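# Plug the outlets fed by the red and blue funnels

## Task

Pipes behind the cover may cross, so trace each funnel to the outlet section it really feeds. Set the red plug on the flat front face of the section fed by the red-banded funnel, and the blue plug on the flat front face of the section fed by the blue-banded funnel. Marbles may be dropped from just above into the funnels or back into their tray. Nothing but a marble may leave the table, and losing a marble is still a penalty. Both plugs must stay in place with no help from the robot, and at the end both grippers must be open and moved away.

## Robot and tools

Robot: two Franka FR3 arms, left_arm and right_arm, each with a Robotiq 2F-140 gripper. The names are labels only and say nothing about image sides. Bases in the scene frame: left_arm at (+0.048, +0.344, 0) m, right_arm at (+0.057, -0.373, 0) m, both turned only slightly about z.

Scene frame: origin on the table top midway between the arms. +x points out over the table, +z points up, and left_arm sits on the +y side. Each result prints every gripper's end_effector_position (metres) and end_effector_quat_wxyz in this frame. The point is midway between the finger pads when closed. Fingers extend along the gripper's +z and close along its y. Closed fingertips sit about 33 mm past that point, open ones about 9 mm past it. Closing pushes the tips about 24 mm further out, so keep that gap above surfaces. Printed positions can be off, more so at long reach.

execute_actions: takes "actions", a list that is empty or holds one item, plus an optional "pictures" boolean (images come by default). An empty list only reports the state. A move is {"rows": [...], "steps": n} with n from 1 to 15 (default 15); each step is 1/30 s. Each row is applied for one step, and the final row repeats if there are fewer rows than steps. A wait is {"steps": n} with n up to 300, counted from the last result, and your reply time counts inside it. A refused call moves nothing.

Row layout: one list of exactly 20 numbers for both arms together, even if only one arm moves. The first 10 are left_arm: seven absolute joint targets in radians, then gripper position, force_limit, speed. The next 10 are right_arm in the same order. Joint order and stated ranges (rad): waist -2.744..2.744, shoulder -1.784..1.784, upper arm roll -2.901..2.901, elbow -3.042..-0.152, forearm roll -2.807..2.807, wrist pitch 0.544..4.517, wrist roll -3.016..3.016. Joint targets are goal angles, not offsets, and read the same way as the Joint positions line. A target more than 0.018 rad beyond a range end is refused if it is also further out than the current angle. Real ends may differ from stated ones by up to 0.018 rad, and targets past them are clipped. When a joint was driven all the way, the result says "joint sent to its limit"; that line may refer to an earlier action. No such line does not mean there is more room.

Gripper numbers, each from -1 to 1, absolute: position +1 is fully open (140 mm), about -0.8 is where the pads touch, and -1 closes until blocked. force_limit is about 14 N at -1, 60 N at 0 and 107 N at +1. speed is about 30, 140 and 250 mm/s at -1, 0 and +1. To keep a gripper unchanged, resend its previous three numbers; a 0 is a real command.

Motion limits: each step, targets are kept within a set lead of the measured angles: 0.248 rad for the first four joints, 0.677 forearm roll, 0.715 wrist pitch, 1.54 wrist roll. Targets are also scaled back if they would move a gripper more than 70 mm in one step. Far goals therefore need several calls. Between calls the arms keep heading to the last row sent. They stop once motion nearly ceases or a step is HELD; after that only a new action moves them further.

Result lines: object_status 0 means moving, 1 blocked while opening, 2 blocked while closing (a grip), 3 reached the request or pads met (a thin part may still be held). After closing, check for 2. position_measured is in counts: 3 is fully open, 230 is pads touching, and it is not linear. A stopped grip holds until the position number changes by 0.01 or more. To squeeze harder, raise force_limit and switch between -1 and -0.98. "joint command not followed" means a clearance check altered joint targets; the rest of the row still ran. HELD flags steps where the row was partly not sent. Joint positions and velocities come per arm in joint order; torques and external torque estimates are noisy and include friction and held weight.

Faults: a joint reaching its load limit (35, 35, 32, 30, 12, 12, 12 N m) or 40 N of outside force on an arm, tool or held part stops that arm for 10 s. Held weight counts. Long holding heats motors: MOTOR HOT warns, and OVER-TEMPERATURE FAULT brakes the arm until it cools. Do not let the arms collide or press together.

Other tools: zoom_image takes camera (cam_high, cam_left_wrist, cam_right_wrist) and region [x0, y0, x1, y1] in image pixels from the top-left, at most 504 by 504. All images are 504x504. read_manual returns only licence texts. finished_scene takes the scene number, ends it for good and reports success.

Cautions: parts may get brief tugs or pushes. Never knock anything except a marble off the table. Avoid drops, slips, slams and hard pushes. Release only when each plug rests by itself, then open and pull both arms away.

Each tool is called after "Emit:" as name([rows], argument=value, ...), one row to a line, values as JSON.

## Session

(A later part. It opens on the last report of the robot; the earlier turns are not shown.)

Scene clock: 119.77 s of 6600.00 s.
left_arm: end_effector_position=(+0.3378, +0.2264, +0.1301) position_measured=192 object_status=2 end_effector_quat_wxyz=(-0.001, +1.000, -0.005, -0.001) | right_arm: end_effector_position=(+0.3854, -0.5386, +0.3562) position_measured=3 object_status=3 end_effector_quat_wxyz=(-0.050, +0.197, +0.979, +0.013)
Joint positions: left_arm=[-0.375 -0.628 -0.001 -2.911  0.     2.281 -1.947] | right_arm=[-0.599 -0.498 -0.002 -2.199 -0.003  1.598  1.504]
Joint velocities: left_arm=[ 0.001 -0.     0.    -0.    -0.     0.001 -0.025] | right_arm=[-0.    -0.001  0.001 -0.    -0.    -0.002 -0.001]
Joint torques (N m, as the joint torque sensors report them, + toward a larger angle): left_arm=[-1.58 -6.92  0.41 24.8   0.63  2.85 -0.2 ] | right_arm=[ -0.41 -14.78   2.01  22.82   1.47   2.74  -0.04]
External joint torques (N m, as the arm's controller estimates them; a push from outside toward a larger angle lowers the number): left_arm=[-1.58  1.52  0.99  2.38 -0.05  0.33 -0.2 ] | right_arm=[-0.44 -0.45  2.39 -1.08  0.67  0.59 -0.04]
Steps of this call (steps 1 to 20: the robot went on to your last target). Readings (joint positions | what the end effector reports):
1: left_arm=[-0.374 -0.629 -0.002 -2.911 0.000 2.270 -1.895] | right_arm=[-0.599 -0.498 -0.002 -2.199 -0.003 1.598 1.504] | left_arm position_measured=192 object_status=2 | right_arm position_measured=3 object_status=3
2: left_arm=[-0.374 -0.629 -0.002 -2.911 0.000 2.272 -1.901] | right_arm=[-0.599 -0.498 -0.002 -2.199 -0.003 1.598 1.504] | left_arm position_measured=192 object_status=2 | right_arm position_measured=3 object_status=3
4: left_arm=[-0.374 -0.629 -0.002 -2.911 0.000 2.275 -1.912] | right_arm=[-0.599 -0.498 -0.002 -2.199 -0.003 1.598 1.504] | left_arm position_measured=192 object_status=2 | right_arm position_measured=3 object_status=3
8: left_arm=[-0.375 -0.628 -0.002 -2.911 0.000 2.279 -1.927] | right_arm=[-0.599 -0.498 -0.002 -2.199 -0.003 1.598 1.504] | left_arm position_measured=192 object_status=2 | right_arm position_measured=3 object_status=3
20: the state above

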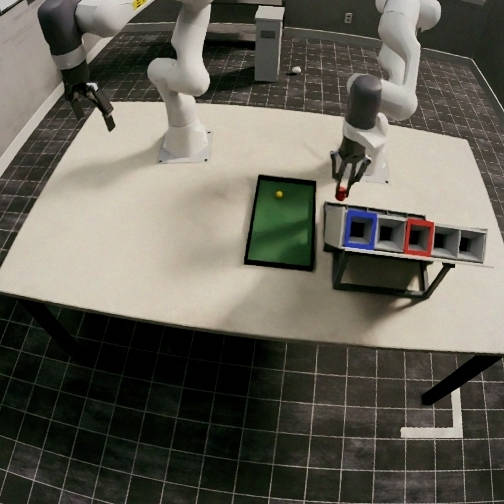

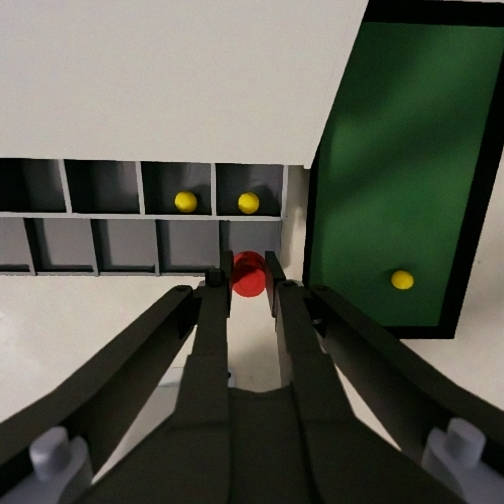

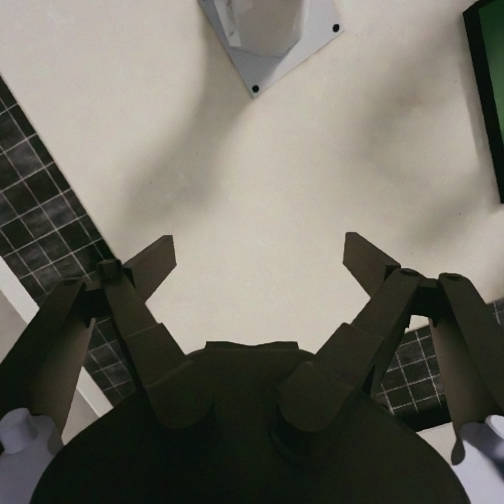

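Descend to about z 0.085 and check.

Emit:
execute_actions([
  {"rows":[[-0.377,-0.62,0,-2.914,0,2.33,-1.958,-1,-0.4,-0.3,-0.6,-0.5,0,-2.2,0,1.6,1.5,1,0,0],[-0.377,-0.61,0,-2.918,0,2.37,-1.958,-1,-0.4,-0.3,-0.6,-0.5,0,-2.2,0,1.6,1.5,1,0,0],[-0.377,-0.595,0,-2.924,0,2.41,-1.958,-1,-0.4,-0.3,-0.6,-0.5,0,-2.2,0,1.6,1.5,1,0,0],[-0.377,-0.58,0,-2.93,0,2.44,-1.958,-1,-0.4,-0.3,-0.6,-0.5,0,-2.2,0,1.6,1.5,1,0,0],[-0.377,-0.565,0,-2.936,0,2.46,-1.958,-1,-0.4,-0.3,-0.6,-0.5,0,-2.2,0,1.6,1.5,1,0,0],[-0.377,-0.55,0,-2.942,0,2.46,-1.958,-1,-0.4,-0.3,-0.6,-0.5,0,-2.2,0,1.6,1.5,1,0,0],[-0.377,-0.535,0,-2.947,0,2.46,-1.958,-1,-0.4,-0.3,-0.6,-0.5,0,-2.2,0,1.6,1.5,1,0,0],[-0.377,-0.52,0,-2.952,0,2.46,-1.958,-1,-0.4,-0.3,-0.6,-0.5,0,-2.2,0,1.6,1.5,1,0,0],[-0.377,-0.51,0,-2.956,0,2.46,-1.958,-1,-0.4,-0.3,-0.6,-0.5,0,-2.2,0,1.6,1.5,1,0,0],[-0.377,-0.498,0,-2.959,0,2.463,-1.958,-1,-0.4,-0.3,-0.6,-0.5,0,-2.2,0,1.6,1.5,1,0,0]]},
], pictures=false)

Emit:
execute_actions([
  {"steps":12},
])

Scene clock: 126.57 s of 6600.00 s.
left_arm: end_effector_position=(+0.3356, +0.2272, +0.0844) position_measured=192 object_status=2 end_effector_quat_wxyz=(-0.003, +1.000, -0.002, -0.006) | right_arm: end_effector_position=(+0.3854, -0.5386, +0.3562) position_measured=3 object_status=3 end_effector_quat_wxyz=(-0.050, +0.197, +0.979, +0.013)
Joint positions: left_arm=[-0.375 -0.501 -0.001 -2.959  0.     2.445 -1.954] | right_arm=[-0.599 -0.498 -0.002 -2.199 -0.003  1.598  1.504]
Joint velocities: left_arm=[ 0.001  0.021 -0.    -0.    -0.     0.089 -0.001] | right_arm=[-0.001  0.     0.001 -0.     0.001 -0.     0.   ]
Joint torques (N m, as the joint torque sensors report them, + toward a larger angle): left_arm=[-0.92 -8.37 -0.08 22.01  0.51  3.07 -0.12] | right_arm=[ -0.33 -15.07   2.58  22.61   1.39   2.74   0.03]
External joint torques (N m, as the arm's controller estimates them; a push from outside toward a larger angle lowers the number): left_arm=[-0.93  3.    0.39  1.   -0.06  0.54 -0.11] | right_arm=[-0.34 -0.82  2.97 -1.29  0.58  0.57  0.03]
Steps of this call (steps 1 to 30: the robot went on to your last target; steps 31 to 90: nothing new was sent; then 3.30 s passed at rest; steps 91 to 105: all 15 steps of this action). Readings (joint positions | what the end effector reports):
91: left_arm=[-0.375 -0.627 -0.001 -2.912 0.000 2.289 -1.954] | right_arm=[-0.599 -0.498 -0.002 -2.199 -0.003 1.598 1.504] | left_arm position_measured=192 object_status=2 | right_arm position_measured=3 object_status=3
92: left_arm=[-0.375 -0.624 -0.001 -2.913 0.000 2.302 -1.954] | right_arm=[-0.599 -0.498 -0.002 -2.199 -0.003 1.598 1.504] | left_arm position_measured=192 object_status=2 | right_arm position_measured=3 object_status=3
94: left_arm=[-0.375 -0.607 -0.001 -2.918 0.000 2.342 -1.954] | right_arm=[-0.599 -0.498 -0.002 -2.199 -0.003 1.598 1.504] | left_arm position_measured=192 object_status=2 | right_arm position_measured=3 object_status=3
98: left_arm=[-0.375 -0.554 -0.001 -2.938 0.000 2.406 -1.954] | right_arm=[-0.599 -0.498 -0.002 -2.199 -0.003 1.598 1.504] | left_arm position_measured=192 object_status=2 | right_arm position_measured=3 object_status=3
105: the state above

Scene clock: 126.97 s of 6600.00 s.
left_arm: end_effector_position=(+0.3396, +0.2256, +0.0855) position_measured=192 object_status=2 end_effector_quat_wxyz=(-0.000, +1.000, -0.002, +0.000) | right_arm: end_effector_position=(+0.3854, -0.5386, +0.3562) position_measured=3 object_status=3 end_effector_quat_wxyz=(-0.050, +0.197, +0.979, +0.013)
Joint positions: left_arm=[-0.375 -0.5   -0.001 -2.959  0.     2.459 -1.954] | right_arm=[-0.599 -0.498 -0.002 -2.199 -0.003  1.598  1.504]
Joint velocities: left_arm=[ 0.    -0.    -0.003  0.001  0.     0.007  0.   ] | right_arm=[-0.001 -0.001 -0.     0.    -0.001  0.    -0.001]
Joint torques (N m, as the joint torque sensors report them, + toward a larger angle): left_arm=[-1.7  -9.35  0.51 21.77  0.43  2.93 -0.07] | right_arm=[ -0.74 -15.38   2.1   22.9    1.5    2.66  -0.01]
External joint torques (N m, as the arm's controller estimates them; a push from outside toward a larger angle lowers the number): left_arm=[-1.68  1.33  1.    1.37 -0.14  0.43 -0.07] | right_arm=[-0.65 -1.04  2.61 -1.05  0.71  0.49 -0.02]
Steps of this call (steps 1 to 12: the robot went on to your last target). Readings (joint positions | what the end effector reports):
1: left_arm=[-0.375 -0.501 -0.001 -2.959 0.000 2.448 -1.954] | right_arm=[-0.599 -0.498 -0.002 -2.199 -0.003 1.598 1.504] | left_arm position_measured=192 object_status=2 | right_arm position_measured=3 object_status=3
2: left_arm=[-0.375 -0.500 -0.001 -2.959 0.000 2.450 -1.954] | right_arm=[-0.599 -0.498 -0.002 -2.199 -0.003 1.598 1.504] | left_arm position_measured=192 object_status=2 | right_arm position_measured=3 object_status=3
4: left_arm=[-0.375 -0.500 -0.001 -2.959 0.000 2.453 -1.954] | right_arm=[-0.599 -0.498 -0.002 -2.199 -0.003 1.598 1.504] | left_arm position_measured=192 object_status=2 | right_arm position_measured=3 object_status=3
8: left_arm=[-0.375 -0.500 -0.001 -2.959 0.000 2.457 -1.954] | right_arm=[-0.599 -0.498 -0.002 -2.199 -0.003 1.598 1.504] | left_arm position_measured=192 object_status=2 | right_arm position_measured=3 object_status=3
12: the state above

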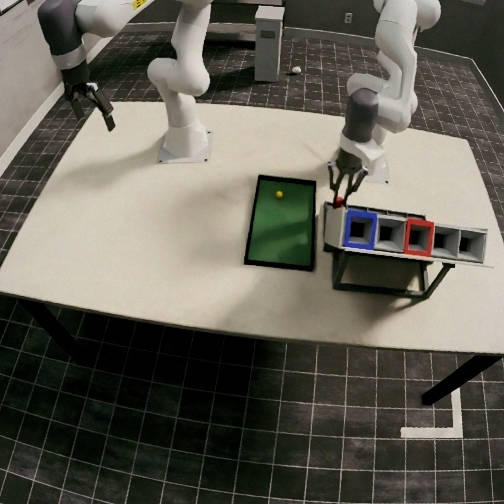

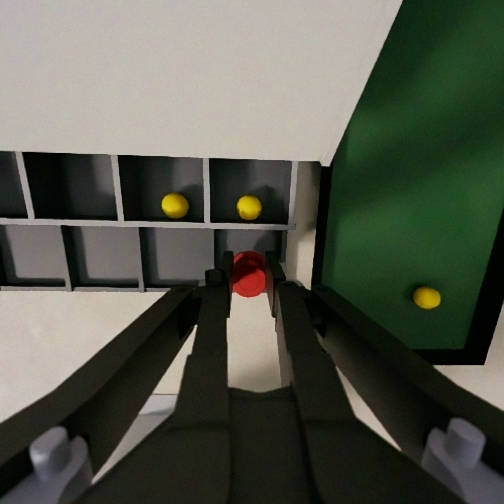

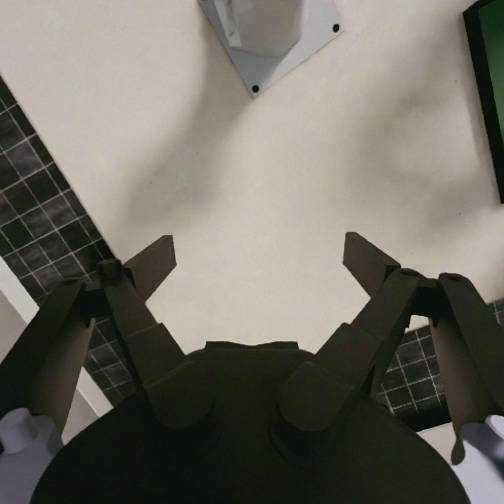

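Emit:
execute_actions([
  {"rows":[[-0.377,-0.495,0,-2.96,0,2.49,-1.958,-1,-0.4,-0.3,-0.6,-0.5,0,-2.2,0,1.6,1.5,1,0,0],[-0.377,-0.49,0,-2.962,0,2.52,-1.958,-1,-0.4,-0.3,-0.6,-0.5,0,-2.2,0,1.6,1.5,1,0,0],[-0.377,-0.483,0,-2.964,0,2.545,-1.958,-1,-0.4,-0.3,-0.6,-0.5,0,-2.2,0,1.6,1.5,1,0,0],[-0.377,-0.476,0,-2.966,0,2.545,-1.958,-1,-0.4,-0.3,-0.6,-0.5,0,-2.2,0,1.6,1.5,1,0,0],[-0.377,-0.469,0,-2.968,0,2.545,-1.958,-1,-0.4,-0.3,-0.6,-0.5,0,-2.2,0,1.6,1.5,1,0,0],[-0.377,-0.462,0,-2.97,0,2.545,-1.958,-1,-0.4,-0.3,-0.6,-0.5,0,-2.2,0,1.6,1.5,1,0,0],[-0.377,-0.455,0,-2.972,0,2.545,-1.958,-1,-0.4,-0.3,-0.6,-0.5,0,-2.2,0,1.6,1.5,1,0,0],[-0.377,-0.448,0,-2.974,0,2.545,-1.958,-1,-0.4,-0.3,-0.6,-0.5,0,-2.2,0,1.6,1.5,1,0,0],[-0.377,-0.442,0,-2.976,0,2.547,-1.958,-1,-0.4,-0.3,-0.6,-0.5,0,-2.2,0,1.6,1.5,1,0,0],[-0.377,-0.437,0,-2.978,0,2.547,-1.958,-1,-0.4,-0.3,-0.6,-0.5,0,-2.2,0,1.6,1.5,1,0,0],[-0.377,-0.432,0,-2.979,0,2.547,-1.958,-1,-0.4,-0.3,-0.6,-0.5,0,-2.2,0,1.6,1.5,1,0,0]]},
], pictures=false)

Emit:
execute_actions([
  {"steps":12},
])

Scene clock: 135.23 s of 6600.00 s.
left_arm: end_effector_position=(+0.3370, +0.2266, +0.0645) position_measured=192 object_status=2 end_effector_quat_wxyz=(-0.001, +1.000, -0.002, -0.002) | right_arm: end_effector_position=(+0.3854, -0.5386, +0.3562) position_measured=3 object_status=3 end_effector_quat_wxyz=(-0.050, +0.197, +0.979, +0.013)
Joint positions: left_arm=[-0.375 -0.435 -0.001 -2.978  0.     2.538 -1.954] | right_arm=[-0.599 -0.498 -0.002 -2.199 -0.003  1.598  1.504]
Joint velocities: left_arm=[ 0.     0.023 -0.    -0.005  0.001  0.034 -0.001] | right_arm=[-0.     0.    -0.    -0.001 -0.001  0.    -0.   ]
Joint torques (N m, as the joint torque sensors report them, + toward a larger angle): left_arm=[ -1.04 -11.51   0.51  21.37   0.28   3.    -0.1 ] | right_arm=[ -0.53 -14.35   2.23  22.57   1.41   2.85  -0.07]
External joint torques (N m, as the arm's controller estimates them; a push from outside toward a larger angle lowers the number): left_arm=[-1.03  0.89  0.94  1.56 -0.23  0.4  -0.1 ] | right_arm=[-0.54 -0.24  2.63 -1.2   0.61  0.7  -0.07]
Steps of this call (steps 1 to 30: the robot went on to your last target; steps 31 to 90: nothing new was sent; then 4.77 s passed at rest; steps 91 to 105: all 15 steps of this action). Readings (joint positions | what the end effector reports):
91: left_arm=[-0.375 -0.500 -0.001 -2.959 0.000 2.464 -1.954] | right_arm=[-0.599 -0.498 -0.002 -2.199 -0.003 1.598 1.504] | left_arm position_measured=192 object_status=2 | right_arm position_measured=3 object_status=3
92: left_arm=[-0.375 -0.498 -0.001 -2.960 0.000 2.473 -1.954] | right_arm=[-0.599 -0.498 -0.002 -2.199 -0.003 1.598 1.504] | left_arm position_measured=192 object_status=2 | right_arm position_measured=3 object_status=3
94: left_arm=[-0.375 -0.490 -0.001 -2.961 0.000 2.496 -1.954] | right_arm=[-0.599 -0.498 -0.002 -2.199 -0.003 1.598 1.504] | left_arm position_measured=192 object_status=2 | right_arm position_measured=3 object_status=3
98: left_arm=[-0.375 -0.465 -0.001 -2.968 0.000 2.522 -1.954] | right_arm=[-0.599 -0.498 -0.002 -2.199 -0.003 1.598 1.504] | left_arm position_measured=192 object_status=2 | right_arm position_measured=3 object_status=3
105: the state above

Scene clock: 135.63 s of 6600.00 s.
left_arm: end_effector_position=(+0.3385, +0.2260, +0.0647) position_measured=192 object_status=2 end_effector_quat_wxyz=(-0.000, +1.000, -0.002, -0.000) | right_arm: end_effector_position=(+0.3854, -0.5386, +0.3562) position_measured=3 object_status=3 end_effector_quat_wxyz=(-0.050, +0.197, +0.979, +0.013)
Joint positions: left_arm=[-0.375 -0.434 -0.001 -2.979  0.     2.544 -1.954] | right_arm=[-0.599 -0.498 -0.002 -2.199 -0.003  1.598  1.504]
Joint velocities: left_arm=[-0.001 -0.    -0.    -0.     0.     0.003  0.   ] | right_arm=[-0.     0.001  0.001  0.     0.    -0.    -0.   ]
Joint torques (N m, as the joint torque sensors report them, + toward a larger angle): left_arm=[-1.8  -9.63  0.24 21.19  0.35  2.86 -0.05] | right_arm=[ -0.74 -14.78   2.34  22.91   1.42   2.72   0.01]
External joint torques (N m, as the arm's controller estimates them; a push from outside toward a larger angle lowers the number): left_arm=[-1.79  2.17  0.65  1.95 -0.16  0.36 -0.05] | right_arm=[-0.76 -0.64  2.73 -0.91  0.62  0.56  0.01]
Steps of this call (steps 1 to 12: the robot went on to your last target). Readings (joint positions | what the end effector reports):
1: left_arm=[-0.375 -0.435 -0.001 -2.979 0.000 2.539 -1.954] | right_arm=[-0.599 -0.498 -0.002 -2.199 -0.003 1.598 1.504] | left_arm position_measured=192 object_status=2 | right_arm position_measured=3 object_status=3
2: left_arm=[-0.375 -0.435 -0.001 -2.979 0.000 2.540 -1.954] | right_arm=[-0.599 -0.498 -0.002 -2.199 -0.003 1.598 1.504] | left_arm position_measured=192 object_status=2 | right_arm position_measured=3 object_status=3
4: left_arm=[-0.375 -0.434 -0.001 -2.979 0.000 2.541 -1.954] | right_arm=[-0.599 -0.498 -0.002 -2.199 -0.003 1.598 1.504] | left_arm position_measured=192 object_status=2 | right_arm position_measured=3 object_status=3
8: left_arm=[-0.375 -0.434 -0.001 -2.979 0.000 2.543 -1.954] | right_arm=[-0.599 -0.498 -0.002 -2.199 -0.003 1.598 1.504] | left_arm position_measured=192 object_status=2 | right_arm position_measured=3 object_status=3
12: the state above

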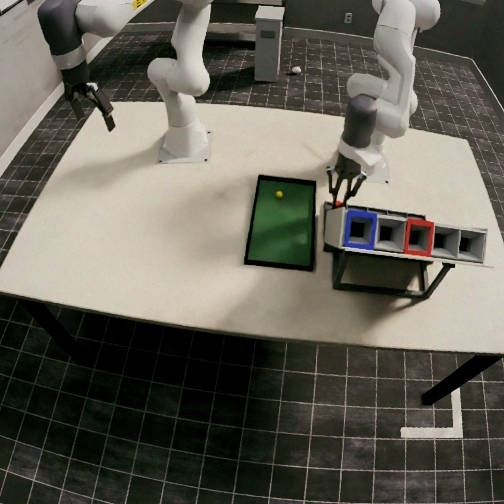

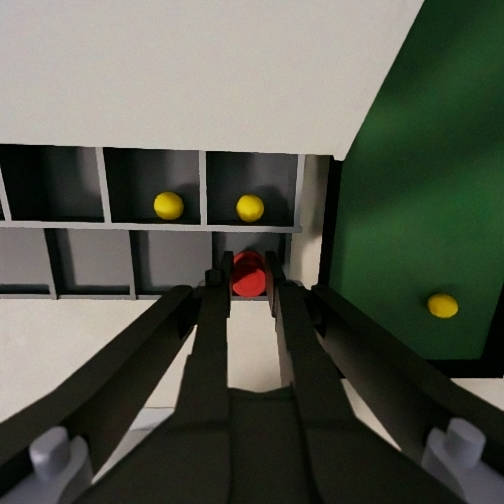

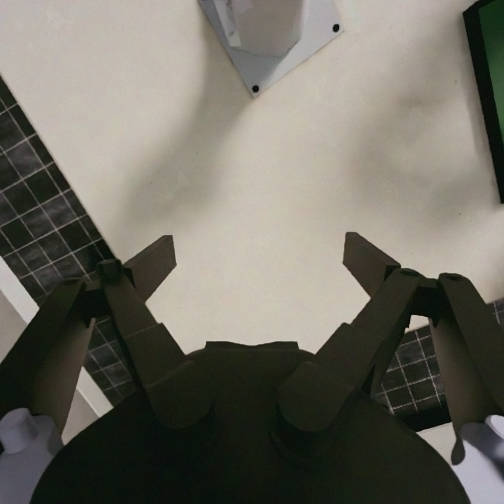

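Emit:
execute_actions([
  {"rows":[[-0.377,-0.427,0,-2.979,0,2.549,-1.958,-1,-0.4,-0.3,-0.6,-0.5,0,-2.2,0,1.6,1.5,1,0,0],[-0.377,-0.427,0,-2.979,0,2.549,-1.958,-1,-0.4,-0.3,-0.6,-0.5,0,-2.2,0,1.6,1.5,1,0,0],[-0.377,-0.427,0,-2.979,0,2.549,-1.958,-1,-0.4,-0.3,-0.6,-0.5,0,-2.2,0,1.6,1.5,1,0,0],[-0.377,-0.427,0,-2.979,0,2.549,-1.958,-1,-0.4,-0.3,-0.6,-0.5,0,-2.2,0,1.6,1.5,1,0,0],[-0.377,-0.427,0,-2.979,0,2.549,-1.958,-1,-0.4,-0.3,-0.6,-0.5,0,-2.2,0,1.6,1.5,1,0,0],[-0.377,-0.427,0,-2.979,0,2.549,-1.958,-0.35,-0.4,-0.3,-0.6,-0.5,0,-2.2,0,1.6,1.5,1,0,0]]},
], pictures=false)

Emit:
execute_actions([
  {"rows":[[-0.377,-0.43,0,-2.979,0,2.52,-1.958,-0.35,-0.4,-0.3,-0.6,-0.5,0,-2.2,0,1.6,1.5,1,0,0],[-0.377,-0.44,0,-2.976,0,2.48,-1.958,-0.35,-0.4,-0.3,-0.6,-0.5,0,-2.2,0,1.6,1.5,1,0,0],[-0.377,-0.455,0,-2.972,0,2.45,-1.958,-0.35,-0.4,-0.3,-0.6,-0.5,0,-2.2,0,1.6,1.5,1,0,0],[-0.377,-0.47,0,-2.968,0,2.42,-1.958,-0.35,-0.4,-0.3,-0.6,-0.5,0,-2.2,0,1.6,1.5,1,0,0],[-0.377,-0.485,0,-2.963,0,2.4,-1.958,-0.35,-0.4,-0.3,-0.6,-0.5,0,-2.2,0,1.6,1.5,1,0,0],[-0.377,-0.5,0,-2.959,0,2.38,-1.958,-0.35,-0.4,-0.3,-0.6,-0.5,0,-2.2,0,1.6,1.5,1,0,0],[-0.377,-0.515,0,-2.954,0,2.36,-1.958,-0.35,-0.4,-0.3,-0.6,-0.5,0,-2.2,0,1.6,1.5,1,0,0],[-0.377,-0.53,0,-2.949,0,2.34,-1.958,-0.35,-0.4,-0.3,-0.6,-0.5,0,-2.2,0,1.6,1.5,1,0,0],[-0.377,-0.545,0,-2.944,0,2.32,-1.958,-0.35,-0.4,-0.3,-0.6,-0.5,0,-2.2,0,1.6,1.5,1,0,0],[-0.377,-0.56,0,-2.938,0,2.3,-1.958,-0.35,-0.4,-0.3,-0.6,-0.5,0,-2.2,0,1.6,1.5,1,0,0],[-0.377,-0.575,0,-2.932,0,2.28,-1.958,-0.35,-0.4,-0.3,-0.6,-0.5,0,-2.2,0,1.6,1.5,1,0,0],[-0.377,-0.59,0,-2.926,0,2.27,-1.958,-0.35,-0.4,-0.3,-0.6,-0.5,0,-2.2,0,1.6,1.5,1,0,0],[-0.377,-0.605,0,-2.92,0,2.27,-1.958,-0.35,-0.4,-0.3,-0.6,-0.5,0,-2.2,0,1.6,1.5,1,0,0],[-0.377,-0.626,0,-2.91,0,2.27,-1.958,-0.35,-0.4,-0.3,-0.6,-0.5,0,-2.2,0,1.6,1.5,1,0,0]]},
], pictures=false)

Emit:
execute_actions([
  {"rows":[[-0.377,-0.66,0,-2.91,0,2.15,-1.6,-0.35,-0.4,-0.3,-0.6,-0.5,0,-2.2,0,1.6,1.5,1,0,0],[-0.377,-0.7,0,-2.91,0,2.1,-1.3,-0.35,-0.4,-0.3,-0.6,-0.5,0,-2.2,0,1.6,1.5,1,0,0],[-0.377,-0.74,0,-2.9,0,2.07,-0.9,-0.35,-0.4,-0.3,-0.6,-0.5,0,-2.2,0,1.6,1.5,1,0,0],[-0.377,-0.78,0,-2.9,0,2.05,-0.9,-0.35,-0.4,-0.3,-0.6,-0.5,0,-2.2,0,1.6,1.5,1,0,0],[-0.35,-0.82,0,-2.9,0,2.05,-0.9,-0.35,-0.4,-0.3,-0.6,-0.5,0,-2.2,0,1.6,1.5,1,0,0]],"steps":12},
])

Scene clock: 152.90 s of 6600.00 s.
left_arm: end_effector_position=(+0.3380, +0.2262, +0.0634) position_measured=173 object_status=0 end_effector_quat_wxyz=(-0.001, +1.000, -0.002, -0.001) | right_arm: end_effector_position=(+0.3854, -0.5386, +0.3562) position_measured=3 object_status=3 end_effector_quat_wxyz=(-0.050, +0.197, +0.979, +0.013)
Joint positions: left_arm=[-0.375 -0.43  -0.001 -2.979  0.     2.546 -1.954] | right_arm=[-0.599 -0.498 -0.002 -2.199 -0.003  1.598  1.504]
Joint velocities: left_arm=[-0.     0.    -0.     0.001 -0.     0.001  0.001] | right_arm=[ 0.     0.    -0.001  0.001  0.001  0.001  0.   ]
Joint torques (N m, as the joint torque sensors report them, + toward a larger angle): left_arm=[-2.07 -9.7  -0.16 20.79  0.43  2.84 -0.09] | right_arm=[ -0.85 -15.08   1.89  22.53   1.45   2.79  -0.02]
External joint torques (N m, as the arm's controller estimates them; a push from outside toward a larger angle lowers the number): left_arm=[-2.04  2.22  0.27  1.52 -0.08  0.32 -0.09] | right_arm=[-0.79 -0.7   2.37 -1.45  0.65  0.62 -0.02]
Steps of this call (steps 1 to 15: the robot went on to your last target; steps 16 to 90: nothing new was sent; then 13.77 s passed at rest; steps 91 to 105: all 15 steps of this action). Readings (joint positions | what the end effector reports):
91: left_arm=[-0.375 -0.433 -0.001 -2.979 0.000 2.545 -1.954] | right_arm=[-0.599 -0.498 -0.002 -2.199 -0.003 1.598 1.504] | left_arm position_measured=192 object_status=2 | right_arm position_measured=3 object_status=3
92: left_arm=[-0.375 -0.432 -0.001 -2.979 0.000 2.545 -1.954] | right_arm=[-0.599 -0.498 -0.002 -2.199 -0.003 1.598 1.504] | left_arm position_measured=192 object_status=2 | right_arm position_measured=3 object_status=3
94: left_arm=[-0.375 -0.430 -0.001 -2.979 0.000 2.545 -1.954] | right_arm=[-0.599 -0.498 -0.002 -2.199 -0.003 1.598 1.504] | left_arm position_measured=192 object_status=2 | right_arm position_measured=3 object_status=3
98: left_arm=[-0.375 -0.430 -0.001 -2.979 0.000 2.546 -1.954] | right_arm=[-0.599 -0.498 -0.002 -2.199 -0.003 1.598 1.504] | left_arm position_measured=181 object_status=0 | right_arm position_measured=3 object_status=3
105: the state above

Scene clock: 153.40 s of 6600.00 s.
left_arm: end_effector_position=(+0.3381, +0.2262, +0.1201) position_measured=173 object_status=3 end_effector_quat_wxyz=(-0.001, +1.000, -0.002, -0.002) | right_arm: end_effector_position=(+0.3854, -0.5386, +0.3562) position_measured=3 object_status=3 end_effector_quat_wxyz=(-0.050, +0.197, +0.979, +0.013)
Joint positions: left_arm=[-0.375 -0.601 -0.001 -2.921  0.     2.317 -1.954] | right_arm=[-0.599 -0.498 -0.002 -2.199 -0.003  1.598  1.504]
Joint velocities: left_arm=[-0.001 -0.37   0.003  0.188  0.    -0.243  0.001] | right_arm=[ 0.    -0.    -0.    -0.001  0.     0.001  0.001]
Joint torques (N m, as the joint torque sensors report them, + toward a larger angle): left_arm=[-1.8  -4.6   0.21 20.93  0.48  1.48 -0.02] | right_arm=[ -0.43 -14.77   1.68  22.48   1.55   2.78  -0.07]
External joint torques (N m, as the arm's controller estimates them; a push from outside toward a larger angle lowers the number): left_arm=[-1.78 -0.21  0.78  2.13 -0.19 -0.51 -0.02] | right_arm=[-0.42 -0.49  2.1  -1.41  0.75  0.62 -0.07]
Steps of this call (steps 1 to 15: all 15 steps of this action). Readings (joint positions | what the end effector reports):
1: left_arm=[-0.375 -0.430 -0.001 -2.978 0.000 2.543 -1.954] | right_arm=[-0.599 -0.498 -0.002 -2.199 -0.003 1.598 1.504] | left_arm position_measured=173 object_status=0 | right_arm position_measured=3 object_status=3
2: left_arm=[-0.375 -0.431 -0.001 -2.978 0.000 2.532 -1.954] | right_arm=[-0.599 -0.498 -0.002 -2.199 -0.003 1.598 1.504] | left_arm position_measured=173 object_status=0 | right_arm position_measured=3 object_status=3
4: left_arm=[-0.375 -0.444 -0.001 -2.976 0.000 2.501 -1.954] | right_arm=[-0.599 -0.498 -0.002 -2.199 -0.003 1.598 1.504] | left_arm position_measured=173 object_status=3 | right_arm position_measured=3 object_status=3
8: left_arm=[-0.375 -0.496 -0.001 -2.961 0.000 2.428 -1.954] | right_arm=[-0.599 -0.498 -0.002 -2.199 -0.003 1.598 1.504] | left_arm position_measured=173 object_status=3 | right_arm position_measured=3 object_status=3
15: the state above

Scene clock: 153.80 s of 6600.00 s.
left_arm: end_effector_position=(+0.3188, +0.2410, +0.1756) position_measured=173 object_status=3 end_effector_quat_wxyz=(-0.000, +0.938, -0.348, +0.001) | right_arm: end_effector_position=(+0.3854, -0.5386, +0.3562) position_measured=3 object_status=3 end_effector_quat_wxyz=(-0.050, +0.197, +0.979, +0.013)
Joint positions: left_arm=[-0.353 -0.817 -0.001 -2.898  0.     2.083 -1.224] | right_arm=[-0.599 -0.498 -0.002 -2.199 -0.003  1.598  1.504]
Joint velocities: left_arm=[ 0.008 -0.017  0.    -0.01   0.001 -0.181  1.057] | right_arm=[ 0.    -0.     0.    -0.    -0.002  0.001  0.   ]
Joint torques (N m, as the joint torque sensors report them, + toward a larger angle): left_arm=[ 1.9  -3.43 -0.37 25.2   0.61  2.    0.58] | right_arm=[ -0.59 -14.45   2.03  22.26   1.38   2.72  -0.06]
External joint torques (N m, as the arm's controller estimates them; a push from outside toward a larger angle lowers the number): left_arm=[ 2.    0.32  0.39  1.32 -0.14 -0.58  0.59] | right_arm=[-0.58 -0.26  2.45 -1.57  0.58  0.56 -0.06]
Steps of this call (steps 1 to 12: all 12 steps of this action). Readings (joint positions | what the end effector reports):
1: left_arm=[-0.375 -0.617 -0.001 -2.916 0.000 2.290 -1.920] | right_arm=[-0.599 -0.498 -0.002 -2.199 -0.003 1.598 1.504] | left_arm position_measured=173 object_status=3 | right_arm position_measured=3 object_status=3
2: left_arm=[-0.375 -0.641 -0.001 -2.914 0.000 2.257 -1.858] | right_arm=[-0.599 -0.498 -0.002 -2.199 -0.003 1.598 1.504] | left_arm position_measured=173 object_status=3 | right_arm position_measured=3 object_status=3
4: left_arm=[-0.375 -0.702 -0.001 -2.910 0.000 2.192 -1.673] | right_arm=[-0.599 -0.498 -0.002 -2.199 -0.003 1.598 1.504] | left_arm position_measured=173 object_status=3 | right_arm position_measured=3 object_status=3
8: left_arm=[-0.357 -0.803 -0.001 -2.898 0.000 2.118 -1.400] | right_arm=[-0.599 -0.498 -0.002 -2.199 -0.003 1.598 1.504] | left_arm position_measured=173 object_status=3 | right_arm position_measured=3 object_status=3
12: the state above

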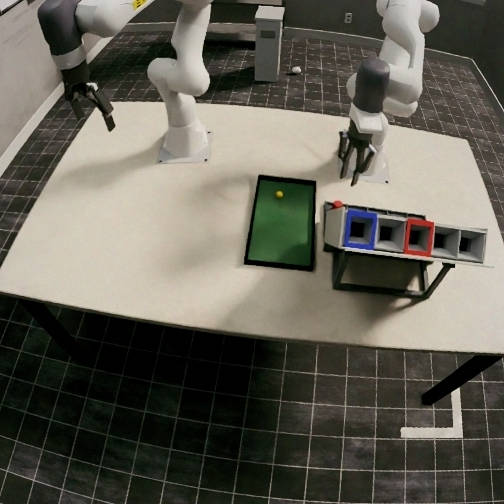

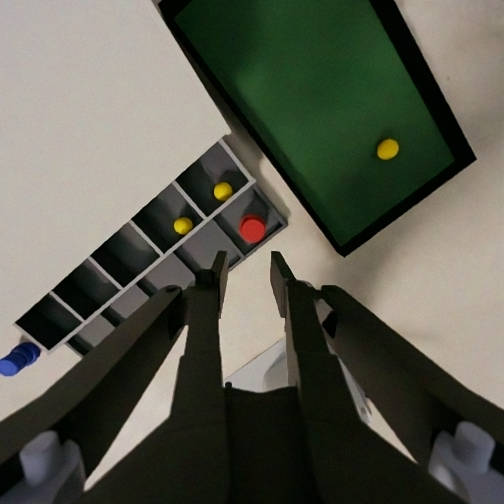

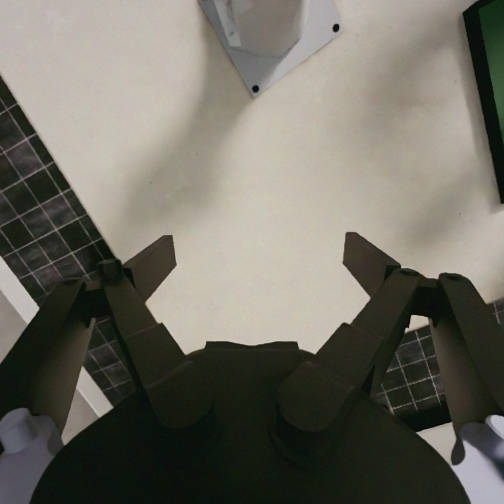

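Emit:
execute_actions([
  {"rows":[[-0.3,-0.82,0,-2.9,0,2.07,-0.883,-0.05,-0.4,-0.3,-0.6,-0.5,0,-2.2,0,1.6,1.5,1,0,0],[-0.2,-0.82,0,-2.9,0,2.07,-0.883,-0.05,-0.4,-0.3,-0.6,-0.5,0,-2.2,0,1.6,1.5,1,0,0],[0.82,-0.82,0,-2.9,0,2.07,-0.883,-0.05,-0.4,-0.3,-0.6,-0.5,0,-2.2,0,1.6,1.5,1,0,0]]},
], pictures=false)

Emit:
execute_actions([
  {"steps":15},
], pictures=false)

Emit:
execute_actions([
  {"rows":[[0.82,-0.77,0,-2.86,0,2.12,-0.883,-0.05,-0.4,-0.3,-0.6,-0.5,0,-2.2,0,1.6,1.5,1,0,0],[0.82,-0.71,0,-2.82,0,2.17,-0.883,-0.05,-0.4,-0.3,-0.6,-0.5,0,-2.2,0,1.6,1.5,1,0,0],[0.82,-0.65,0,-2.78,0,2.2,-0.883,-0.05,-0.4,-0.3,-0.6,-0.5,0,-2.2,0,1.6,1.5,1,0,0],[0.82,-0.59,0,-2.74,0,2.22,-0.883,-0.05,-0.4,-0.3,-0.6,-0.5,0,-2.2,0,1.6,1.5,1,0,0],[0.82,-0.53,0,-2.7,0,2.24,-0.883,-0.05,-0.4,-0.3,-0.6,-0.5,0,-2.2,0,1.6,1.5,1,0,0],[0.82,-0.47,0,-2.66,0,2.26,-0.883,-0.05,-0.4,-0.3,-0.6,-0.5,0,-2.2,0,1.6,1.5,1,0,0],[0.81,-0.41,0,-2.62,0,2.27,-0.883,-0.05,-0.4,-0.3,-0.6,-0.5,0,-2.2,0,1.6,1.5,1,0,0],[0.8,-0.35,0,-2.58,0,2.28,-0.883,-0.05,-0.4,-0.3,-0.6,-0.5,0,-2.2,0,1.6,1.5,1,0,0],[0.78,-0.29,0,-2.54,0,2.29,-0.883,-0.05,-0.4,-0.3,-0.6,-0.5,0,-2.2,0,1.6,1.5,1,0,0],[0.76,-0.23,0,-2.5,0,2.293,-0.883,-0.05,-0.4,-0.3,-0.6,-0.5,0,-2.2,0,1.6,1.5,1,0,0],[0.73,-0.18,0,-2.47,0,2.293,-0.883,-0.05,-0.4,-0.3,-0.6,-0.5,0,-2.2,0,1.6,1.5,1,0,0],[0.705,-0.18,0,-2.47,0,2.293,-0.883,-0.05,-0.4,-0.3,-0.6,-0.5,0,-2.2,0,1.6,1.5,1,0,0]]},
], pictures=false)

Emit:
execute_actions([
  {"steps":15},
])

Scene clock: 164.37 s of 6600.00 s.
left_arm: end_effector_position=(+0.2692, +0.5243, +0.1743) position_measured=135 object_status=3 end_effector_quat_wxyz=(+0.005, +1.000, +0.002, -0.004) | right_arm: end_effector_position=(+0.3854, -0.5386, +0.3562) position_measured=3 object_status=3 end_effector_quat_wxyz=(-0.050, +0.197, +0.979, +0.013)
Joint positions: left_arm=[ 0.693 -0.818  0.002 -2.899 -0.001  2.069 -0.89 ] | right_arm=[-0.599 -0.498 -0.002 -2.199 -0.003  1.598  1.504]
Joint velocities: left_arm=[ 1.737  0.     0.081  0.001 -0.    -0.001  0.006] | right_arm=[-0.001 -0.     0.001 -0.001 -0.    -0.    -0.   ]
Joint torques (N m, as the joint torque sensors report them, + toward a larger angle): left_arm=[-8.48 -5.05 -6.53 25.05  0.92  2.62  0.46] | right_arm=[ -0.53 -14.56   1.72  22.98   1.44   2.9   -0.02]
External joint torques (N m, as the arm's controller estimates them; a push from outside toward a larger angle lowers the number): left_arm=[ 2.72 -1.24  0.29  1.87  0.47  0.35  0.4 ] | right_arm=[-0.47 -0.36  2.2  -0.86  0.64  0.74 -0.02]
Steps of this call (steps 1 to 45: the robot went on to your last target; steps 46 to 110: nothing new was sent; then 6.40 s passed at rest; steps 111 to 125: all 15 steps of this action). Readings (joint positions | what the end effector reports):
111: left_arm=[-0.340 -0.818 -0.003 -2.899 0.000 2.055 -0.902] | right_arm=[-0.599 -0.498 -0.002 -2.199 -0.003 1.598 1.504] | left_arm position_measured=173 object_status=0 | right_arm position_measured=3 object_status=3
112: left_arm=[-0.303 -0.818 -0.006 -2.899 -0.000 2.057 -0.900] | right_arm=[-0.599 -0.498 -0.002 -2.199 -0.003 1.598 1.504] | left_arm position_measured=168 object_status=0 | right_arm position_measured=3 object_status=3
114: left_arm=[-0.155 -0.818 -0.007 -2.899 -0.001 2.061 -0.898] | right_arm=[-0.599 -0.498 -0.002 -2.199 -0.003 1.598 1.504] | left_arm position_measured=156 object_status=0 | right_arm position_measured=3 object_status=3
118: left_arm=[0.157 -0.818 -0.001 -2.899 -0.001 2.066 -0.894] | right_arm=[-0.599 -0.498 -0.002 -2.199 -0.003 1.598 1.504] | left_arm position_measured=136 object_status=0 | right_arm position_measured=3 object_status=3
125: the state above

Scene clock: 164.87 s of 6600.00 s.
left_arm: end_effector_position=(+0.2451, +0.5503, +0.1742) position_measured=135 object_status=3 end_effector_quat_wxyz=(+0.005, +0.998, +0.063, -0.004) | right_arm: end_effector_position=(+0.3854, -0.5386, +0.3562) position_measured=3 object_status=3 end_effector_quat_wxyz=(-0.050, +0.197, +0.979, +0.013)
Joint positions: left_arm=[ 0.818 -0.818  0.002 -2.899 -0.001  2.069 -0.888] | right_arm=[-0.599 -0.498 -0.002 -2.199 -0.003  1.598  1.504]
Joint velocities: left_arm=[ 0.003 -0.001 -0.002  0.    -0.002 -0.     0.002] | right_arm=[ 0.001  0.     0.001  0.001  0.    -0.     0.   ]
Joint torques (N m, as the joint torque sensors report them, + toward a larger angle): left_arm=[ 0.93 -4.23 -1.7  24.56  0.78  2.64  0.26] | right_arm=[ -0.13 -14.99   1.76  22.31   1.43   2.79   0.04]
External joint torques (N m, as the arm's controller estimates them; a push from outside toward a larger angle lowers the number): left_arm=[ 0.92 -0.23 -1.    0.74  0.06  0.15  0.26] | right_arm=[-0.19 -0.69  2.08 -1.63  0.62  0.62  0.04]
Steps of this call (steps 1 to 15: the robot went on to your last target). Readings (joint positions | what the end effector reports):
1: left_arm=[0.739 -0.818 0.004 -2.899 -0.001 2.069 -0.890] | right_arm=[-0.599 -0.498 -0.002 -2.199 -0.003 1.598 1.504] | left_arm position_measured=135 object_status=3 | right_arm position_measured=3 object_status=3
2: left_arm=[0.769 -0.818 0.005 -2.899 -0.001 2.069 -0.890] | right_arm=[-0.599 -0.498 -0.002 -2.199 -0.003 1.598 1.504] | left_arm position_measured=135 object_status=3 | right_arm position_measured=3 object_status=3
4: left_arm=[0.798 -0.818 0.005 -2.899 -0.001 2.069 -0.889] | right_arm=[-0.599 -0.498 -0.002 -2.199 -0.003 1.598 1.504] | left_arm position_measured=135 object_status=3 | right_arm position_measured=3 object_status=3
8: left_arm=[0.815 -0.818 0.003 -2.899 -0.001 2.069 -0.889] | right_arm=[-0.599 -0.498 -0.002 -2.199 -0.003 1.598 1.504] | left_arm position_measured=135 object_status=3 | right_arm position_measured=3 object_status=3
15: the state above

Scene clock: 165.37 s of 6600.00 s.
left_arm: end_effector_position=(+0.3854, +0.6315, +0.1467) position_measured=135 object_status=3 end_effector_quat_wxyz=(+0.007, +1.000, +0.011, -0.009) | right_arm: end_effector_position=(+0.3854, -0.5386, +0.3562) position_measured=3 object_status=3 end_effector_quat_wxyz=(-0.050, +0.197, +0.979, +0.013)
Joint positions: left_arm=[ 0.717 -0.194 -0.002 -2.486 -0.001  2.27  -0.887] | right_arm=[-0.599 -0.498 -0.002 -2.199 -0.003  1.598  1.504]
Joint velocities: left_arm=[-0.202  0.278 -0.039  0.14   0.002  0.113  0.002] | right_arm=[-0.001 -0.001  0.001 -0.001  0.001 -0.     0.   ]
Joint torques (N m, as the joint torque sensors report them, + toward a larger angle): left_arm=[  1.81 -28.21   3.75  27.21   0.71   3.1    0.45] | right_arm=[ -1.36 -14.05   1.83  22.57   1.45   2.72  -0.06]
External joint torques (N m, as the arm's controller estimates them; a push from outside toward a larger angle lowers the number): left_arm=[-2.33  1.76 -0.25  2.92  0.14  0.35  0.47] | right_arm=[-1.37  0.27  2.23 -1.35  0.65  0.56 -0.07]
Steps of this call (steps 1 to 15: all 15 steps of this action). Readings (joint positions | what the end effector reports):
1: left_arm=[0.818 -0.808 0.002 -2.891 -0.001 2.075 -0.888] | right_arm=[-0.599 -0.498 -0.002 -2.199 -0.003 1.598 1.504] | left_arm position_measured=135 object_status=3 | right_arm position_measured=3 object_status=3
2: left_arm=[0.818 -0.782 0.002 -2.871 -0.001 2.090 -0.888] | right_arm=[-0.599 -0.498 -0.002 -2.199 -0.003 1.598 1.504] | left_arm position_measured=135 object_status=3 | right_arm position_measured=3 object_status=3
4: left_arm=[0.818 -0.698 0.002 -2.810 -0.001 2.128 -0.887] | right_arm=[-0.599 -0.498 -0.002 -2.199 -0.003 1.598 1.504] | left_arm position_measured=135 object_status=3 | right_arm position_measured=3 object_status=3
8: left_arm=[0.813 -0.478 0.002 -2.658 -0.001 2.202 -0.887] | right_arm=[-0.599 -0.498 -0.002 -2.199 -0.003 1.598 1.504] | left_arm position_measured=135 object_status=3 | right_arm position_measured=3 object_status=3
15: the state above

Scene clock: 165.87 s of 6600.00 s.
left_arm: end_effector_position=(+0.3974, +0.6358, +0.1497) position_measured=135 object_status=3 end_effector_quat_wxyz=(+0.000, +1.000, +0.006, +0.000) | right_arm: end_effector_position=(+0.3854, -0.5386, +0.3562) position_measured=3 object_status=3 end_effector_quat_wxyz=(-0.050, +0.197, +0.979, +0.013)
Joint positions: left_arm=[ 0.707 -0.182 -0.002 -2.471 -0.001  2.289 -0.887] | right_arm=[-0.599 -0.498 -0.002 -2.199 -0.003  1.598  1.504]
Joint velocities: left_arm=[-0.001 -0.002  0.001 -0.     0.001  0.006 -0.   ] | right_arm=[-0.001  0.001  0.001  0.001 -0.001  0.     0.001]
Joint torques (N m, as the joint torque sensors report them, + toward a larger angle): left_arm=[ -1.97 -21.63   0.13  25.02   0.7    2.9    0.31] | right_arm=[ -0.31 -14.53   1.95  22.05   1.48   2.7    0.09]
External joint torques (N m, as the arm's controller estimates them; a push from outside toward a larger angle lowers the number): left_arm=[-1.96  2.14  0.31  2.68  0.06  0.37  0.31] | right_arm=[-0.35 -0.33  2.3  -1.8   0.68  0.54  0.09]
Steps of this call (steps 1 to 15: the robot went on to your last target). Readings (joint positions | what the end effector reports):
1: left_arm=[0.712 -0.187 -0.003 -2.483 -0.001 2.273 -0.887] | right_arm=[-0.599 -0.498 -0.002 -2.199 -0.003 1.598 1.504] | left_arm position_measured=135 object_status=3 | right_arm position_measured=3 object_status=3
2: left_arm=[0.710 -0.184 -0.003 -2.479 -0.001 2.276 -0.887] | right_arm=[-0.599 -0.498 -0.002 -2.199 -0.003 1.598 1.504] | left_arm position_measured=135 object_status=3 | right_arm position_measured=3 object_status=3
4: left_arm=[0.708 -0.182 -0.003 -2.475 -0.001 2.281 -0.887] | right_arm=[-0.599 -0.498 -0.002 -2.199 -0.003 1.598 1.504] | left_arm position_measured=135 object_status=3 | right_arm position_measured=3 object_status=3
8: left_arm=[0.707 -0.182 -0.002 -2.472 -0.001 2.286 -0.887] | right_arm=[-0.599 -0.498 -0.002 -2.199 -0.003 1.598 1.504] | left_arm position_measured=135 object_status=3 | right_arm position_measured=3 object_status=3
15: the state above

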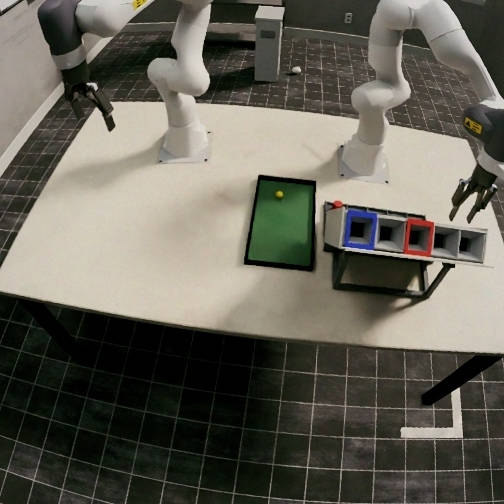

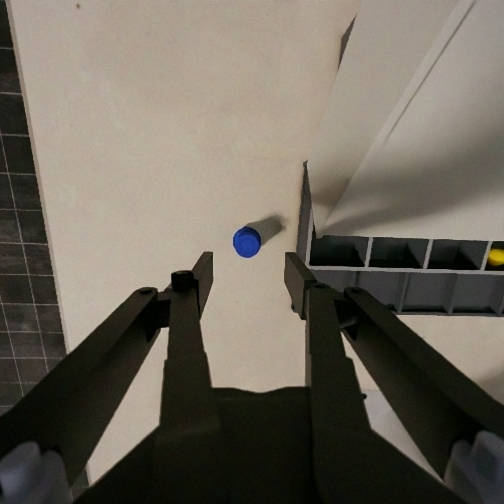

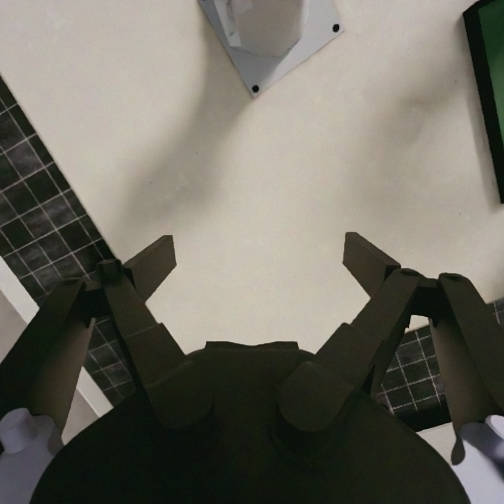

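Emit:
execute_actions([
  {"rows":[[0.708,-0.175,0,-2.472,0,2.34,-0.875,-0.05,-0.4,-0.3,-0.6,-0.5,0,-2.2,0,1.6,1.5,1,0,0],[0.708,-0.165,0,-2.476,0,2.38,-0.875,-0.05,-0.4,-0.3,-0.6,-0.5,0,-2.2,0,1.6,1.5,1,0,0],[0.708,-0.15,0,-2.482,0,2.41,-0.875,-0.05,-0.4,-0.3,-0.6,-0.5,0,-2.2,0,1.6,1.5,1,0,0],[0.708,-0.135,0,-2.488,0,2.43,-0.875,-0.05,-0.4,-0.3,-0.6,-0.5,0,-2.2,0,1.6,1.5,1,0,0],[0.708,-0.12,0,-2.494,0,2.45,-0.875,-0.05,-0.4,-0.3,-0.6,-0.5,0,-2.2,0,1.6,1.5,1,0,0],[0.708,-0.105,0,-2.5,0,2.47,-0.875,-0.05,-0.4,-0.3,-0.6,-0.5,0,-2.2,0,1.6,1.5,1,0,0],[0.708,-0.09,0,-2.505,0,2.49,-0.875,-0.05,-0.4,-0.3,-0.6,-0.5,0,-2.2,0,1.6,1.5,1,0,0],[0.708,-0.075,0,-2.51,0,2.51,-0.875,-0.05,-0.4,-0.3,-0.6,-0.5,0,-2.2,0,1.6,1.5,1,0,0],[0.708,-0.06,0,-2.515,0,2.53,-0.875,-0.05,-0.4,-0.3,-0.6,-0.5,0,-2.2,0,1.6,1.5,1,0,0],[0.708,-0.045,0,-2.52,0,2.55,-0.875,-0.05,-0.4,-0.3,-0.6,-0.5,0,-2.2,0,1.6,1.5,1,0,0],[0.708,-0.03,0,-2.525,0,2.56,-0.875,-0.05,-0.4,-0.3,-0.6,-0.5,0,-2.2,0,1.6,1.5,1,0,0],[0.708,-0.015,0,-2.529,0,2.563,-0.875,-0.05,-0.4,-0.3,-0.6,-0.5,0,-2.2,0,1.6,1.5,1,0,0],[0.708,0,0,-2.533,0,2.563,-0.875,-0.05,-0.4,-0.3,-0.6,-0.5,0,-2.2,0,1.6,1.5,1,0,0],[0.708,0.012,0,-2.536,0,2.563,-0.875,-0.05,-0.4,-0.3,-0.6,-0.5,0,-2.2,0,1.6,1.5,1,0,0],[0.708,0.021,0,-2.538,0,2.563,-0.875,-0.05,-0.4,-0.3,-0.6,-0.5,0,-2.2,0,1.6,1.5,1,0,0]]},
], pictures=false)

Emit:
execute_actions([
  {"steps":15},
])

Scene clock: 174.47 s of 6600.00 s.
left_arm: end_effector_position=(+0.3991, +0.6373, +0.0653) position_measured=135 object_status=3 end_effector_quat_wxyz=(+0.001, +1.000, +0.003, -0.001) | right_arm: end_effector_position=(+0.3854, -0.5386, +0.3562) position_measured=3 object_status=3 end_effector_quat_wxyz=(-0.050, +0.197, +0.979, +0.013)
Joint positions: left_arm=[ 0.707 -0.006 -0.002 -2.53  -0.001  2.523 -0.88 ] | right_arm=[-0.599 -0.498 -0.002 -2.199 -0.003  1.598  1.504]
Joint velocities: left_arm=[-0.     0.377 -0.    -0.117 -0.     0.216  0.003] | right_arm=[ 0.001 -0.002  0.001 -0.001 -0.    -0.001  0.   ]
Joint torques (N m, as the joint torque sensors report them, + toward a larger angle): left_arm=[  0.9  -30.36   0.27  22.34   0.63   3.15   0.43] | right_arm=[ -1.51 -14.55   2.22  21.64   1.62   2.65  -0.03]
External joint torques (N m, as the arm's controller estimates them; a push from outside toward a larger angle lowers the number): left_arm=[0.89 1.02 0.26 0.95 0.14 0.35 0.43] | right_arm=[-1.53 -0.3   2.6  -2.18  0.81  0.51 -0.03]
Steps of this call (steps 1 to 15: the robot went on to your last target; steps 16 to 90: nothing new was sent; then 5.10 s passed at rest; steps 91 to 105: all 15 steps of this action). Readings (joint positions | what the end effector reports):
91: left_arm=[0.707 -0.181 -0.002 -2.471 -0.001 2.298 -0.886] | right_arm=[-0.599 -0.498 -0.002 -2.199 -0.003 1.598 1.504] | left_arm position_measured=135 object_status=3 | right_arm position_measured=3 object_status=3
92: left_arm=[0.707 -0.179 -0.002 -2.472 -0.001 2.312 -0.885] | right_arm=[-0.599 -0.498 -0.002 -2.199 -0.003 1.598 1.504] | left_arm position_measured=135 object_status=3 | right_arm position_measured=3 object_status=3
94: left_arm=[0.707 -0.165 -0.002 -2.475 -0.001 2.347 -0.884] | right_arm=[-0.599 -0.498 -0.002 -2.199 -0.003 1.598 1.504] | left_arm position_measured=135 object_status=3 | right_arm position_measured=3 object_status=3
98: left_arm=[0.707 -0.110 -0.002 -2.495 -0.001 2.422 -0.882] | right_arm=[-0.599 -0.498 -0.002 -2.199 -0.003 1.598 1.504] | left_arm position_measured=135 object_status=3 | right_arm position_measured=3 object_status=3
105: the state above

Scene clock: 174.97 s of 6600.00 s.
left_arm: end_effector_position=(+0.3983, +0.6367, +0.0534) position_measured=135 object_status=3 end_effector_quat_wxyz=(+0.000, +1.000, +0.002, -0.000) | right_arm: end_effector_position=(+0.3854, -0.5386, +0.3562) position_measured=3 object_status=3 end_effector_quat_wxyz=(-0.050, +0.197, +0.979, +0.013)
Joint positions: left_arm=[ 0.707  0.02  -0.002 -2.539 -0.001  2.558 -0.879] | right_arm=[-0.599 -0.498 -0.002 -2.199 -0.003  1.598  1.504]
Joint velocities: left_arm=[-0.     0.     0.001 -0.001  0.001  0.013  0.001] | right_arm=[ 0.     0.     0.     0.    -0.001  0.    -0.002]
Joint torques (N m, as the joint torque sensors report them, + toward a larger angle): left_arm=[ -0.3  -27.32   0.57  21.85   0.51   3.02   0.43] | right_arm=[ -0.73 -15.41   1.63  22.58   1.39   2.82  -0.02]
External joint torques (N m, as the arm's controller estimates them; a push from outside toward a larger angle lowers the number): left_arm=[-0.3   0.14  0.55  2.83  0.04  0.51  0.43] | right_arm=[-0.76 -1.18  2.01 -1.28  0.59  0.66 -0.02]
Steps of this call (steps 1 to 15: the robot went on to your last target). Readings (joint positions | what the end effector reports):
1: left_arm=[0.707 0.005 -0.002 -2.534 -0.001 2.529 -0.880] | right_arm=[-0.599 -0.498 -0.002 -2.199 -0.003 1.598 1.504] | left_arm position_measured=135 object_status=3 | right_arm position_measured=3 object_status=3
2: left_arm=[0.707 0.013 -0.002 -2.537 -0.001 2.534 -0.880] | right_arm=[-0.599 -0.498 -0.002 -2.199 -0.003 1.598 1.504] | left_arm position_measured=135 object_status=3 | right_arm position_measured=3 object_status=3
4: left_arm=[0.707 0.019 -0.002 -2.539 -0.001 2.541 -0.880] | right_arm=[-0.599 -0.498 -0.002 -2.199 -0.003 1.598 1.504] | left_arm position_measured=135 object_status=3 | right_arm position_measured=3 object_status=3
8: left_arm=[0.707 0.020 -0.002 -2.539 -0.001 2.552 -0.880] | right_arm=[-0.599 -0.498 -0.002 -2.199 -0.003 1.598 1.504] | left_arm position_measured=135 object_status=3 | right_arm position_measured=3 object_status=3
15: the state above

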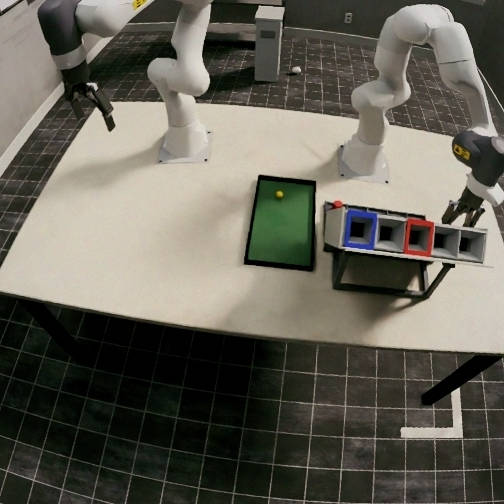

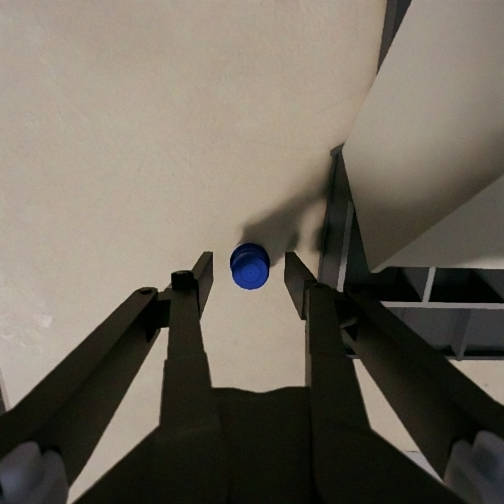

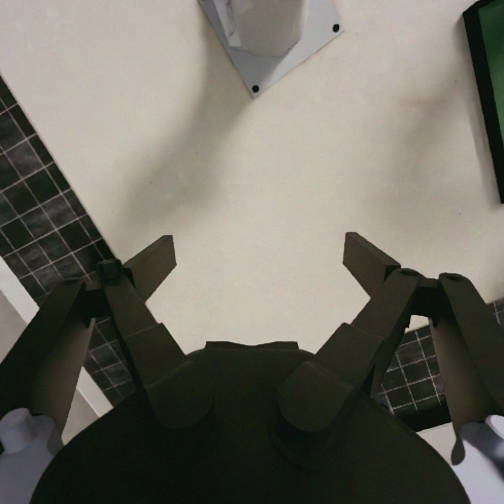

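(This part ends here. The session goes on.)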